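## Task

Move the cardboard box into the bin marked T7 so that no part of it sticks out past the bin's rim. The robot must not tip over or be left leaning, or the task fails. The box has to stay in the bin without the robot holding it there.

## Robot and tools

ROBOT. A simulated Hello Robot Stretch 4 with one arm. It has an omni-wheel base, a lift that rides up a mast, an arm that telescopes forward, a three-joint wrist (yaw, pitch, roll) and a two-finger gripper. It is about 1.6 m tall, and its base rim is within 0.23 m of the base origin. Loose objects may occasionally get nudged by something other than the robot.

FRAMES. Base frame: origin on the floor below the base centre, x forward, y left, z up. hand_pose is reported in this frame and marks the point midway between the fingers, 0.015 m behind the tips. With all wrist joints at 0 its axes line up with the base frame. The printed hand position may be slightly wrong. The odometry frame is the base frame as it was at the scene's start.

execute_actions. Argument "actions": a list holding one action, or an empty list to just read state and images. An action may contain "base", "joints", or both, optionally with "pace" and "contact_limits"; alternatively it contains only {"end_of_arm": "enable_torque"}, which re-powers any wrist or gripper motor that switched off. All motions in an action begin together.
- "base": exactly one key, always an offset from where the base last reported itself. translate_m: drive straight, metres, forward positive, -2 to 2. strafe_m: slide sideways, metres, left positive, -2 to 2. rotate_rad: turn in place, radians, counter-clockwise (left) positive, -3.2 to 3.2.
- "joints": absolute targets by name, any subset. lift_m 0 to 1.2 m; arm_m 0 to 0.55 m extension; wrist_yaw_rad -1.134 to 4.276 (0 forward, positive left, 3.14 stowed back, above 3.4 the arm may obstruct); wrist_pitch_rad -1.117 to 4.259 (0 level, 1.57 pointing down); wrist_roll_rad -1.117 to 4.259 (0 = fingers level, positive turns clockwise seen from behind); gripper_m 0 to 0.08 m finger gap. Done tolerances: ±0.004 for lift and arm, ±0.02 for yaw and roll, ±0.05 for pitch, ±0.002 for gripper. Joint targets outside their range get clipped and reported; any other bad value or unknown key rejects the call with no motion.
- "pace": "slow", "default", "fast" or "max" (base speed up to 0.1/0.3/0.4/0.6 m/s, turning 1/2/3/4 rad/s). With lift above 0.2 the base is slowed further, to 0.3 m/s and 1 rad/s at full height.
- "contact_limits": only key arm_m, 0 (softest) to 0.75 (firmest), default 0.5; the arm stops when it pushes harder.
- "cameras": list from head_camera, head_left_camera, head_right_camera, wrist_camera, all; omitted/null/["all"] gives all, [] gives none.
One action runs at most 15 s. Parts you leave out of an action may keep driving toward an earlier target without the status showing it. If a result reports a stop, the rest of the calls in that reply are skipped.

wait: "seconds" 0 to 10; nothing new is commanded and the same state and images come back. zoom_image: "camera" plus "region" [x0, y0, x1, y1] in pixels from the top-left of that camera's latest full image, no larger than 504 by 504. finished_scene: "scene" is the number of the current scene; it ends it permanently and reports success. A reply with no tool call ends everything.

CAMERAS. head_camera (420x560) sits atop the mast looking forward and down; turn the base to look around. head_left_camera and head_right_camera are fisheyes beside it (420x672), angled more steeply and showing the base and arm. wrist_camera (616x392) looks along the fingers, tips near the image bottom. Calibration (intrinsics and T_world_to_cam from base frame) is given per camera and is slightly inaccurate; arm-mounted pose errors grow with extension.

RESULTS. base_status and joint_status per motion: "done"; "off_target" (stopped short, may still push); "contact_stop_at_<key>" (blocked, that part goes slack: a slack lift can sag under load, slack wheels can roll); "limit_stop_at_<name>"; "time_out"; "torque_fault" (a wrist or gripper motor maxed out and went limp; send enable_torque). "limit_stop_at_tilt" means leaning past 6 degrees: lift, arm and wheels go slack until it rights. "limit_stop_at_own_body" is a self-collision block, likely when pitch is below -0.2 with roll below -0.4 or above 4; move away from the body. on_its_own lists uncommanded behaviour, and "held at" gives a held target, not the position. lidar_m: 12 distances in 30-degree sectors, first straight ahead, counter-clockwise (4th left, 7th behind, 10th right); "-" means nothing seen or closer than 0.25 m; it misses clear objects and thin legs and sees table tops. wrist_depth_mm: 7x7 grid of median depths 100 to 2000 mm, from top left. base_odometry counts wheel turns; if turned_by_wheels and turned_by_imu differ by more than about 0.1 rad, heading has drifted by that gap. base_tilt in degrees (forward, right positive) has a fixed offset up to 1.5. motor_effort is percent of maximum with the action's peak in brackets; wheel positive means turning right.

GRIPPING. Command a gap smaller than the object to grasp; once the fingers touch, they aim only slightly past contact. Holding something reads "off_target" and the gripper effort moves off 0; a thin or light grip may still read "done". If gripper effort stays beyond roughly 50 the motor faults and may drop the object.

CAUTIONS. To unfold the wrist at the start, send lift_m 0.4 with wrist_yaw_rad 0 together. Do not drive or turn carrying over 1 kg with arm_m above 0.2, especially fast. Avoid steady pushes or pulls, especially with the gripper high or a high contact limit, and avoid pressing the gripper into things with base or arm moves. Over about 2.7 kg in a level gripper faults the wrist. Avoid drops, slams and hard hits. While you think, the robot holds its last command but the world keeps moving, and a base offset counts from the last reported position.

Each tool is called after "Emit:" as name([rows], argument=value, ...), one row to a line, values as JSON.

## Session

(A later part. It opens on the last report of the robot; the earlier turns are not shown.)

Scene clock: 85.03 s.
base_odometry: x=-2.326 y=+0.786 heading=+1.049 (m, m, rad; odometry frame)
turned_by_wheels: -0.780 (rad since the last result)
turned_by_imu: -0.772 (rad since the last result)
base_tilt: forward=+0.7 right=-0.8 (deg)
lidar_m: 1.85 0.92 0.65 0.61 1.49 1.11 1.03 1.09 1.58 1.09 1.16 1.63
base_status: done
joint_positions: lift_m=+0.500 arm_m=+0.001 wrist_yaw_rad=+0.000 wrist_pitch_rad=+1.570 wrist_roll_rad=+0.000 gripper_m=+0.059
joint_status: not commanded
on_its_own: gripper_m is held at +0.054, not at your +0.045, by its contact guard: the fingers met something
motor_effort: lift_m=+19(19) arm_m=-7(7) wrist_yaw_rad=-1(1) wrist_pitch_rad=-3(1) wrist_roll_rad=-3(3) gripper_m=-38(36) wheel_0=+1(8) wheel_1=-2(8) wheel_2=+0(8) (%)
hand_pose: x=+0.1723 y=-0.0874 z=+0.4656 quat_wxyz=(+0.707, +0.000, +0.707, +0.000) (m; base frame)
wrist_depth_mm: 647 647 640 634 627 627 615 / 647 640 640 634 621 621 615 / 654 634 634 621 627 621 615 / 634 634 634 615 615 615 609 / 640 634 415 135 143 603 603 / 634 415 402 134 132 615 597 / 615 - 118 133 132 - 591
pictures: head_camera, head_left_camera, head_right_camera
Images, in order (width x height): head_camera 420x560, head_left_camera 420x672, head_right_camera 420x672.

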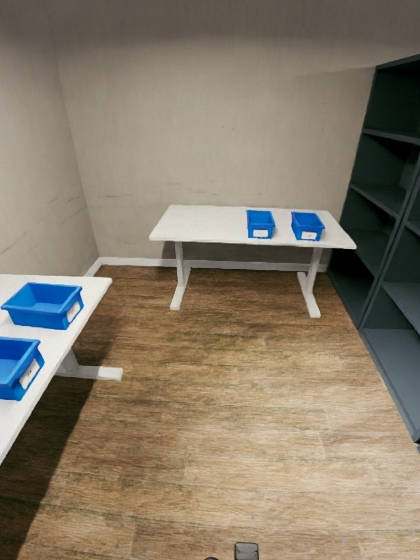

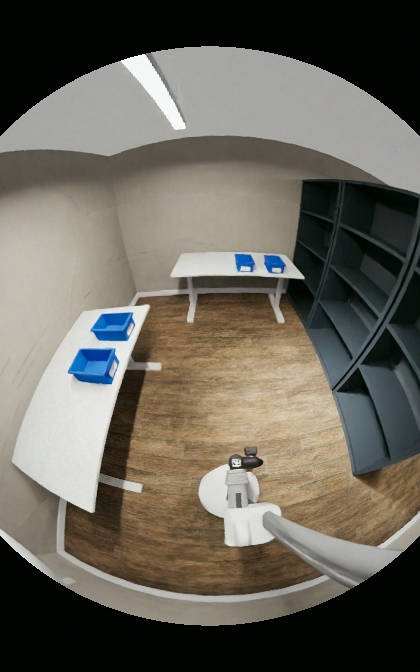

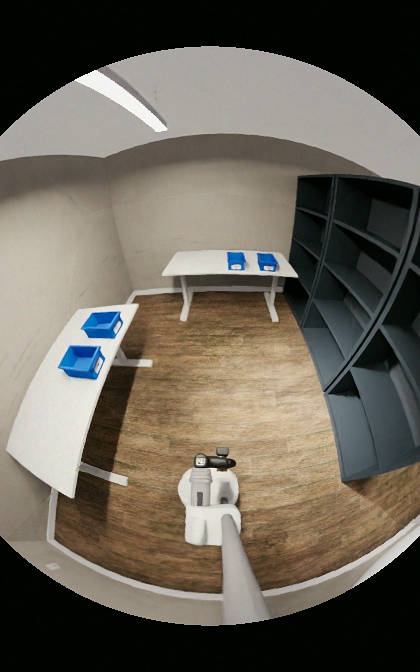

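Emit:
execute_actions([
  {"base":{"translate_m":0.9},"joints":{"lift_m":1.0},"pace":"fast"},
], cameras=["head_camera","head_left_camera","head_right_camera"])

Emit:
zoom_image(camera="head_camera", region=[220,240,420,340])

Scene clock: 90.73 s.
base_odometry: x=-1.877 y=+1.566 heading=+1.050 (m, m, rad; odometry frame)
turned_by_wheels: +0.000 (rad since the last result)
turned_by_imu: +0.002 (rad since the last result)
base_tilt: forward=+0.7 right=-0.8 (deg)
lidar_m: 0.92 1.02 0.59 0.59 0.65 0.91 1.97 2.03 1.16 1.12 1.19 0.99
base_status: done
joint_positions: lift_m=+1.000 arm_m=+0.001 wrist_yaw_rad=+0.000 wrist_pitch_rad=+1.570 wrist_roll_rad=+0.000 gripper_m=+0.059
joint_status: all done
on_its_own: gripper_m is held at +0.054, not at your +0.045, by its contact guard: the fingers met something
motor_effort: lift_m=+22(27) arm_m=-6(7) wrist_yaw_rad=+0(1) wrist_pitch_rad=+0(2) wrist_roll_rad=-2(2) gripper_m=-34(35) wheel_0=+0(7) wheel_1=+1(8) wheel_2=+2(13) (%)
hand_pose: x=+0.1723 y=-0.0874 z=+0.9654 quat_wxyz=(+0.707, +0.000, +0.707, +0.000) (m; base frame)
wrist_depth_mm: 1205 1160 1160 1160 1138 1138 1098 / 1160 1182 1160 1160 1160 1118 1118 / 1182 1138 1138 1118 1118 1138 1098 / 1160 1138 1138 1118 1098 1118 1118 / 1160 1160 1118 134 143 1098 1098 / 1160 1118 904 133 133 1098 1098 / 1138 - 118 133 132 - 1060
pictures: head_camera, head_left_camera, head_right_camera
Images, in order (width x height): head_camera 420x560, head_left_camera 420x672, head_right_camera 420x672.

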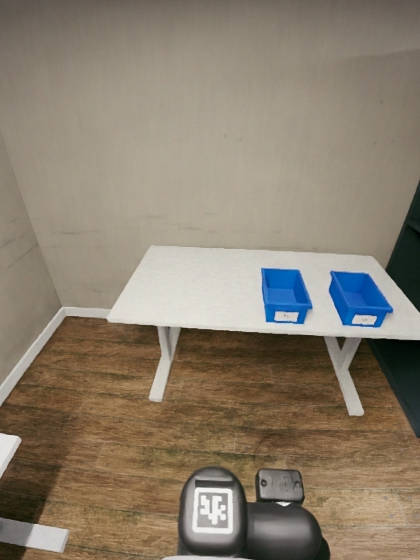

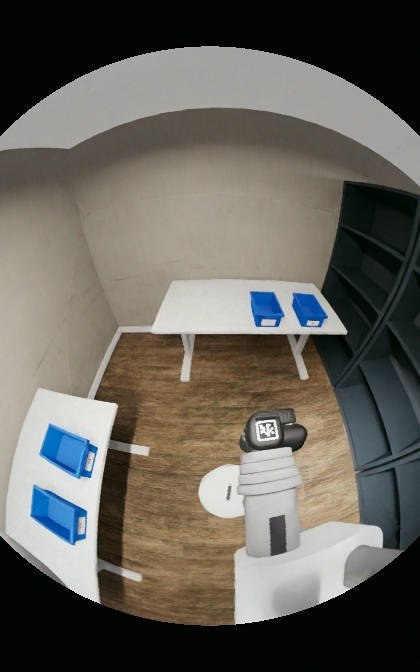

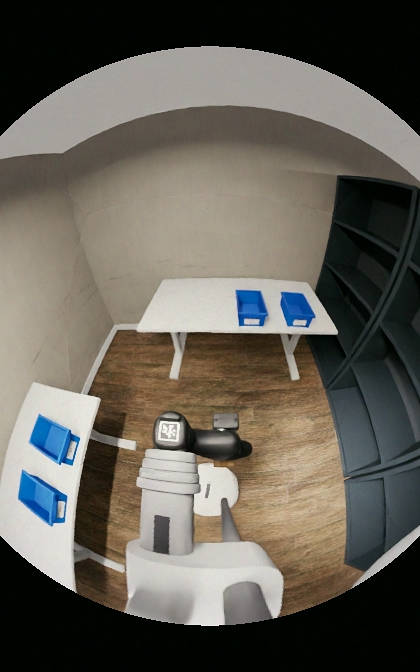

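Region (220, 240, 420, 340) of head_camera's 420x560 image, scaled by 2.520, with more detail than that image has.

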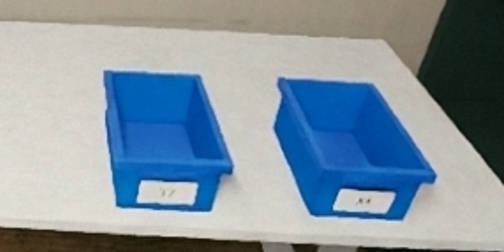

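Emit:
zoom_image(camera="head_camera", region=[260,300,390,335])

Emit:
zoom_image(camera="head_left_camera", region=[20,410,130,560])

Region (260, 300, 390, 335) of head_camera's 420x560 image, scaled by 3.877, with more detail than that image has; it fills the top 136 rows of this view, and the rest is white.

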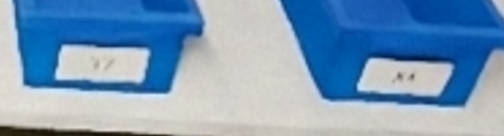

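Region (20, 410, 130, 560) of head_left_camera's 420x672 image, scaled by 3.360, with more detail than that image has; it fills the left 370 columns of this view, and the rest is white.

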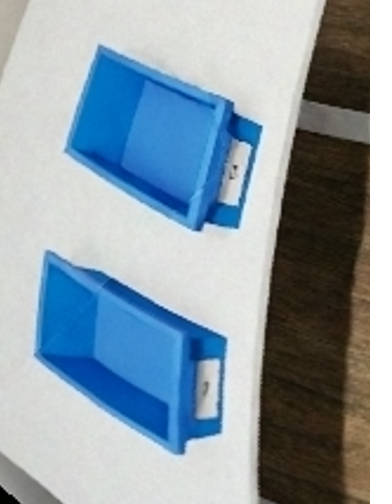

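Emit:
execute_actions([
  {"base":{"strafe_m":-0.24},"joints":{"wrist_pitch_rad":0.75},"pace":"fast"},
], cameras=["wrist_camera","head_camera"])

Scene clock: 98.17 s.
base_odometry: x=-1.669 y=+1.447 heading=+1.050 (m, m, rad; odometry frame)
turned_by_wheels: +0.000 (rad since the last result)
turned_by_imu: -0.001 (rad since the last result)
base_tilt: forward=+0.6 right=-0.8 (deg)
lidar_m: 0.94 1.01 0.88 0.83 0.87 1.24 1.97 1.24 0.92 0.88 0.94 0.99
base_status: done
joint_positions: lift_m=+1.000 arm_m=+0.001 wrist_yaw_rad=+0.000 wrist_pitch_rad=+0.753 wrist_roll_rad=+0.000 gripper_m=+0.059
joint_status: all done
on_its_own: gripper_m is held at +0.054, not at your +0.045, by its contact guard: the fingers met something
motor_effort: lift_m=+22(22) arm_m=-6(6) wrist_yaw_rad=+0(0) wrist_pitch_rad=-9(12) wrist_roll_rad=-3(1) gripper_m=-36(36) wheel_0=-2(9) wheel_1=+2(9) wheel_2=+0(0) (%)
hand_pose: x=+0.3273 y=-0.0874 z=+1.0327 quat_wxyz=(+0.930, +0.000, +0.368, +0.000) (m; base frame)
wrist_depth_mm: 1499 1464 1430 1430 1397 1397 1366 / 1308 1098 1138 891 1042 820 1366 / 946 931 904 878 854 854 866 / 1863 1863 1863 1863 1808 1661 1708 / 1576 1618 1537 135 143 1499 1430 / 1397 1366 1336 134 133 1308 1281 / 1255 - 118 133 132 - 1182
pictures: head_camera, wrist_camera
camera_calibration (this result's frames):
wrist_camera: T_world_to_cam=[[0.00198153, -0.999686, -0.0249876, -0.0557616], [-0.666146, 0.0173167, -0.74562, 1.04862], [0.745818, 0.0181228, -0.665903, 0.597814], [0, 0, 0, 1]] pos_world=[0.252783, -0.0847368, 1.17856]
Images, in order (width x height): head_camera 420x560, wrist_camera 616x392.

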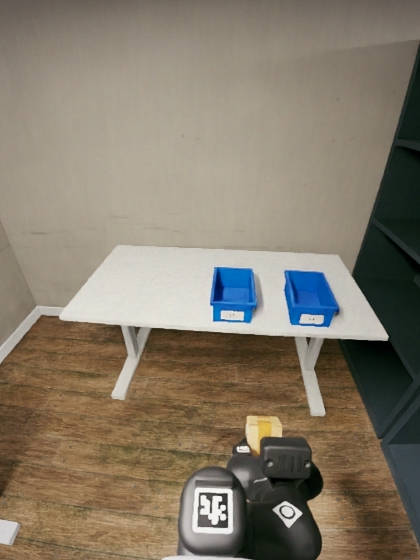

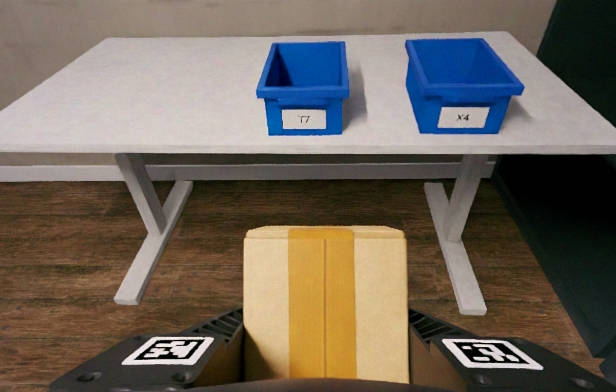

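Emit:
execute_actions([
  {"base":{"translate_m":0.55},"joints":{"wrist_pitch_rad":1.57,"arm_m":0.38}},
], cameras=["wrist_camera","head_right_camera"])

Scene clock: 106.00 s.
base_odometry: x=-1.395 y=+1.924 heading=+1.050 (m, m, rad; odometry frame)
turned_by_wheels: +0.000 (rad since the last result)
turned_by_imu: +0.001 (rad since the last result)
base_tilt: forward=+0.6 right=-0.8 (deg)
lidar_m: 0.37 0.43 0.62 0.83 0.90 1.27 2.54 1.28 0.96 0.89 0.55 0.38
base_status: done
joint_positions: lift_m=+1.000 arm_m=+0.379 wrist_yaw_rad=+0.000 wrist_pitch_rad=+1.570 wrist_roll_rad=+0.000 gripper_m=+0.059
joint_status: all done
on_its_own: gripper_m is held at +0.054, not at your +0.045, by its contact guard: the fingers met something
motor_effort: lift_m=+22(22) arm_m=+6(6) wrist_yaw_rad=-1(1) wrist_pitch_rad=-1(4) wrist_roll_rad=-1(2) gripper_m=-36(36) wheel_0=+0(4) wheel_1=+1(7) wheel_2=+0(10) (%)
hand_pose: x=+0.5500 y=-0.0874 z=+0.9654 quat_wxyz=(+0.707, +0.000, +0.707, +0.000) (m; base frame)
wrist_depth_mm: 418 415 410 404 404 399 397 / 413 410 304 342 312 397 392 / 410 407 343 399 368 397 392 / 410 404 347 397 362 392 389 / 404 402 282 135 143 389 387 / 399 397 277 134 133 387 384 / 402 - 118 133 132 - 368
pictures: head_right_camera, wrist_camera
camera_calibration (this result's frames):
wrist_camera: T_world_to_cam=[[-0.0163577, -0.999694, -0.0185723, -0.0539852], [-0.99956, 0.0168092, -0.0244214, 0.633868], [0.0247261, 0.0181647, -0.999529, 1.10563], [0, 0, 0, 1]] pos_world=[0.605368, -0.0847068, 1.11958]
Images, in order (width x height): head_right_camera 420x672, wrist_camera 616x392.

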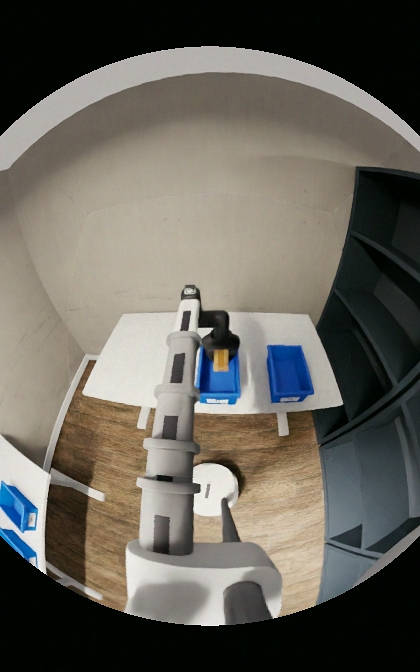

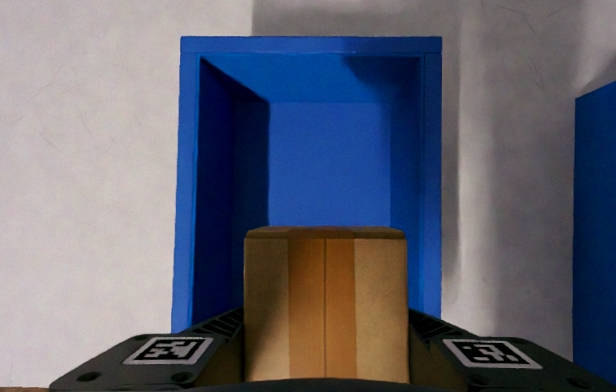

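Emit:
execute_actions([
  {"base":{"strafe_m":0.007},"joints":{"arm_m":0.41,"lift_m":0.9}},
], cameras=["wrist_camera"])

Emit:
execute_actions([
  {"joints":{"lift_m":0.80},"pace":"slow"},
], cameras=["wrist_camera"])

Scene clock: 111.80 s.
base_odometry: x=-1.401 y=+1.927 heading=+1.050 (m, m, rad; odometry frame)
turned_by_wheels: +0.000 (rad since the last result)
turned_by_imu: +0.000 (rad since the last result)
base_tilt: forward=+0.6 right=-0.8 (deg)
lidar_m: 0.39 0.42 0.62 0.80 0.88 1.29 2.55 1.30 0.95 0.88 0.53 0.42
base_status: done
joint_positions: lift_m=+0.900 arm_m=+0.409 wrist_yaw_rad=+0.000 wrist_pitch_rad=+1.570 wrist_roll_rad=+0.000 gripper_m=+0.059
joint_status: all done
on_its_own: gripper_m is held at +0.054, not at your +0.045, by its contact guard: the fingers met something
motor_effort: lift_m=+18(16) arm_m=+7(7) wrist_yaw_rad=+0(1) wrist_pitch_rad=-2(1) wrist_roll_rad=-2(2) gripper_m=-36(37) wheel_0=+2(8) wheel_1=-1(8) wheel_2=+0(0) (%)
hand_pose: x=+0.5798 y=-0.0874 z=+0.8657 quat_wxyz=(+0.707, +0.000, +0.707, +0.000) (m; base frame)
wrist_depth_mm: 310 184 183 182 180 178 296 / 309 193 250 257 255 189 294 / 307 195 298 298 294 188 291 / 306 195 296 294 291 186 290 / 304 196 255 135 143 186 289 / 301 184 234 133 133 185 287 / 301 - 118 133 132 - 286
pictures: wrist_camera
camera_calibration (this result's frames):
wrist_camera: T_world_to_cam=[[-0.016554, -0.999691, -0.0185683, -0.0552375], [-0.999563, 0.017001, -0.0241775, 0.661095], [0.0244857, 0.0181599, -0.999535, 1.00539], [0, 0, 0, 1]] pos_world=[0.635274, -0.0847175, 1.01988]
Images, in order (width x height): wrist_camera 616x392.

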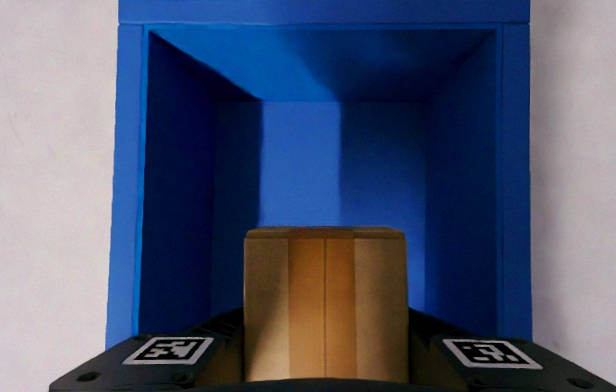

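Scene clock: 113.50 s.
base_odometry: x=-1.401 y=+1.927 heading=+1.050 (m, m, rad; odometry frame)
turned_by_wheels: +0.000 (rad since the last result)
turned_by_imu: +0.000 (rad since the last result)
base_tilt: forward=+0.7 right=-0.9 (deg)
lidar_m: 0.40 0.44 0.63 0.83 0.87 1.27 2.53 1.28 0.93 0.90 0.52 0.40
base_status: not commanded
joint_positions: lift_m=+0.800 arm_m=+0.409 wrist_yaw_rad=+0.000 wrist_pitch_rad=+1.570 wrist_roll_rad=+0.000 gripper_m=+0.059
joint_status: all done
on_its_own: gripper_m is held at +0.054, not at your +0.045, by its contact guard: the fingers met something
motor_effort: lift_m=+18(18) arm_m=+7(6) wrist_yaw_rad=-1(1) wrist_pitch_rad=-1(0) wrist_roll_rad=-2(1) gripper_m=-36(36) wheel_0=+2(2) wheel_1=-1(1) wheel_2=+0(0) (%)
hand_pose: x=+0.5798 y=-0.0874 z=+0.7657 quat_wxyz=(+0.707, +0.000, +0.707, +0.000) (m; base frame)
wrist_depth_mm: 116 163 181 179 178 167 138 / 116 168 198 196 196 190 137 / 116 168 198 196 195 189 136 / 116 170 196 194 193 187 135 / 117 170 195 134 142 186 135 / 118 172 193 134 133 185 135 / 114 - 118 133 132 - -
pictures: wrist_camera
camera_calibration (this result's frames):
wrist_camera: T_world_to_cam=[[-0.0165542, -0.999691, -0.0185683, -0.0570939], [-0.999563, 0.0170011, -0.0241775, 0.658679], [0.0244857, 0.0181599, -0.999535, 0.905454], [0, 0, 0, 1]] pos_world=[0.635275, -0.0847175, 0.919898]
Images, in order (width x height): wrist_camera 616x392.

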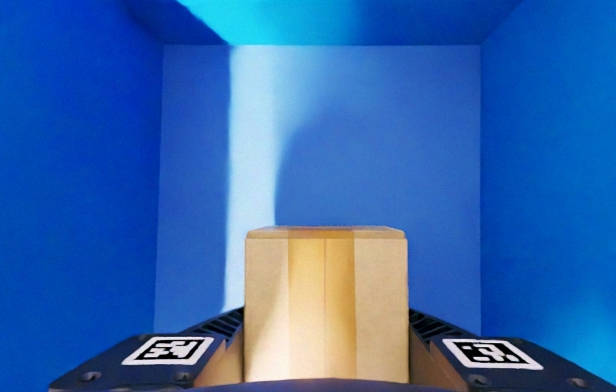

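Floor at ~194; box bottom ~185. Lower 7 mm and release.

Emit:
execute_actions([
  {"joints":{"lift_m":0.793},"pace":"slow"},
], cameras=[])

Emit:
execute_actions([
  {"joints":{"gripper_m":0.075}},
], cameras=["wrist_camera"])

Emit:
execute_actions([
  {"joints":{"lift_m":0.95}},
], cameras=["wrist_camera","head_right_camera"])

Scene clock: 117.43 s.
base_odometry: x=-1.401 y=+1.927 heading=+1.050 (m, m, rad; odometry frame)
turned_by_wheels: +0.000 (rad since the last result)
turned_by_imu: +0.000 (rad since the last result)
base_tilt: forward=+0.6 right=-0.9 (deg)
lidar_m: 0.38 0.46 0.61 0.83 0.88 1.29 2.52 1.30 0.93 0.91 0.55 0.42
base_status: not commanded
joint_positions: lift_m=+0.793 arm_m=+0.409 wrist_yaw_rad=+0.000 wrist_pitch_rad=+1.570 wrist_roll_rad=+0.000 gripper_m=+0.059
joint_status: all done
on_its_own: gripper_m is held at +0.054, not at your +0.045, by its contact guard: the fingers met something
motor_effort: lift_m=+18(19) arm_m=+7(7) wrist_yaw_rad=+0(0) wrist_pitch_rad=+0(1) wrist_roll_rad=-1(2) gripper_m=-36(37) wheel_0=+2(2) wheel_1=-1(1) wheel_2=+0(0) (%)
hand_pose: x=+0.5798 y=-0.0874 z=+0.7587 quat_wxyz=(+0.707, +0.000, +0.707, +0.000) (m; base frame)
wrist_depth_mm: 116 163 181 179 178 167 138 / 116 168 191 190 188 186 137 / 116 168 190 189 187 186 136 / 116 169 189 187 186 184 136 / 117 171 187 135 143 182 135 / 118 172 186 133 133 181 135 / 114 - 118 133 132 - -
pictures: none
No camera images: the call's "cameras" was empty. Leave "cameras" out to get every camera's image.

Scene clock: 118.27 s.
base_odometry: x=-1.401 y=+1.927 heading=+1.050 (m, m, rad; odometry frame)
turned_by_wheels: +0.000 (rad since the last result)
turned_by_imu: +0.000 (rad since the last result)
base_tilt: forward=+0.7 right=-0.9 (deg)
lidar_m: 0.38 0.43 0.63 0.82 0.86 1.27 2.53 1.31 0.94 0.90 0.56 0.40
base_status: not commanded
joint_positions: lift_m=+0.793 arm_m=+0.409 wrist_yaw_rad=+0.000 wrist_pitch_rad=+1.570 wrist_roll_rad=+0.000 gripper_m=+0.075
joint_status: all done
motor_effort: lift_m=+18(18) arm_m=+7(6) wrist_yaw_rad=+0(0) wrist_pitch_rad=+1(0) wrist_roll_rad=-1(2) gripper_m=+1(33) wheel_0=+2(2) wheel_1=-2(2) wheel_2=+0(0) (%)
hand_pose: x=+0.5798 y=-0.0874 z=+0.7587 quat_wxyz=(+0.707, +0.000, +0.707, +0.000) (m; base frame)
wrist_depth_mm: 116 163 181 179 177 167 138 / 116 168 193 190 188 186 137 / 116 169 190 189 188 185 136 / 117 169 189 188 186 185 135 / 117 171 189 137 140 183 135 / 118 172 186 135 135 172 135 / 113 - 132 135 134 107 -
pictures: wrist_camera
camera_calibration (this result's frames):
wrist_camera: T_world_to_cam=[[-0.0165543, -0.999691, -0.0185683, -0.0572237], [-0.999563, 0.0170013, -0.0241776, 0.658511], [0.0244858, 0.0181599, -0.999535, 0.898459], [0, 0, 0, 1]] pos_world=[0.635276, -0.0847175, 0.9129]
Images, in order (width x height): wrist_camera 616x392.

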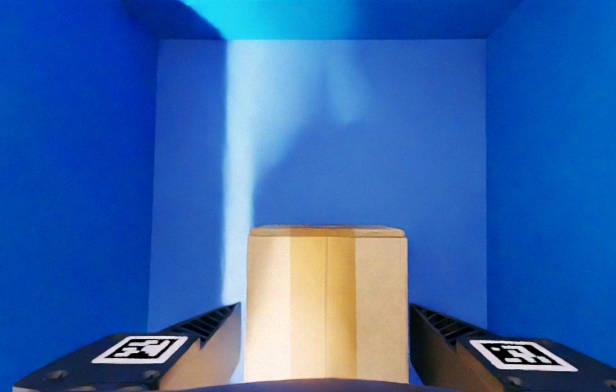

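Scene clock: 120.00 s.
base_odometry: x=-1.401 y=+1.927 heading=+1.050 (m, m, rad; odometry frame)
turned_by_wheels: +0.000 (rad since the last result)
turned_by_imu: +0.000 (rad since the last result)
base_tilt: forward=+0.7 right=-0.8 (deg)
lidar_m: 0.38 0.43 0.63 0.81 0.86 1.28 2.54 1.28 0.95 0.90 0.56 0.41
base_status: not commanded
joint_positions: lift_m=+0.950 arm_m=+0.409 wrist_yaw_rad=+0.000 wrist_pitch_rad=+1.570 wrist_roll_rad=+0.000 gripper_m=+0.075
joint_status: all done
motor_effort: lift_m=+22(19) arm_m=+6(7) wrist_yaw_rad=-1(0) wrist_pitch_rad=-1(0) wrist_roll_rad=-2(1) gripper_m=+3(2) wheel_0=+2(2) wheel_1=-2(2) wheel_2=+0(0) (%)
hand_pose: x=+0.5798 y=-0.0874 z=+0.9154 quat_wxyz=(+0.707, +0.000, +0.707, +0.000) (m; base frame)
wrist_depth_mm: 366 362 359 355 353 349 345 / 364 362 250 256 254 343 343 / 359 353 312 349 343 343 342 / 357 355 314 343 342 340 340 / 353 351 317 293 338 338 338 / 353 349 258 291 338 334 336 / 351 - 132 338 336 107 -
pictures: head_right_camera, wrist_camera
camera_calibration (this result's frames):
wrist_camera: T_world_to_cam=[[-0.0165541, -0.999691, -0.0185683, -0.0543154], [-0.999563, 0.0170011, -0.0241775, 0.662299], [0.0244857, 0.0181599, -0.999535, 1.05502], [0, 0, 0, 1]] pos_world=[0.635278, -0.0847175, 1.06953]
Images, in order (width x height): head_right_camera 420x672, wrist_camera 616x392.

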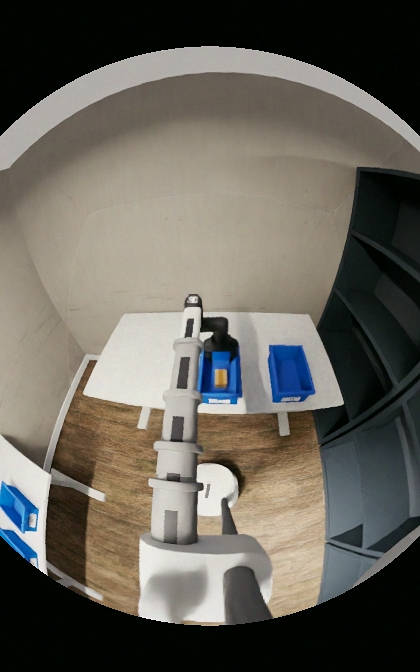

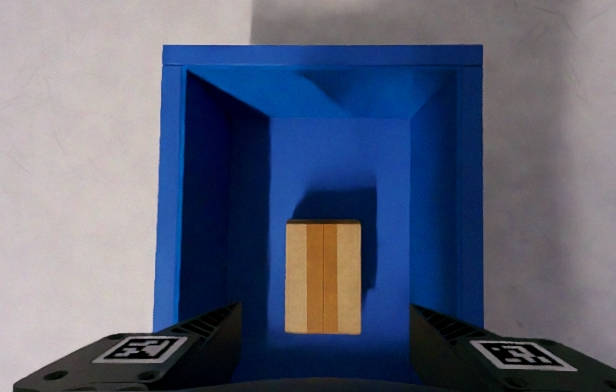

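Emit:
finished_scene(scene=2)

The scene is finished: the task was done.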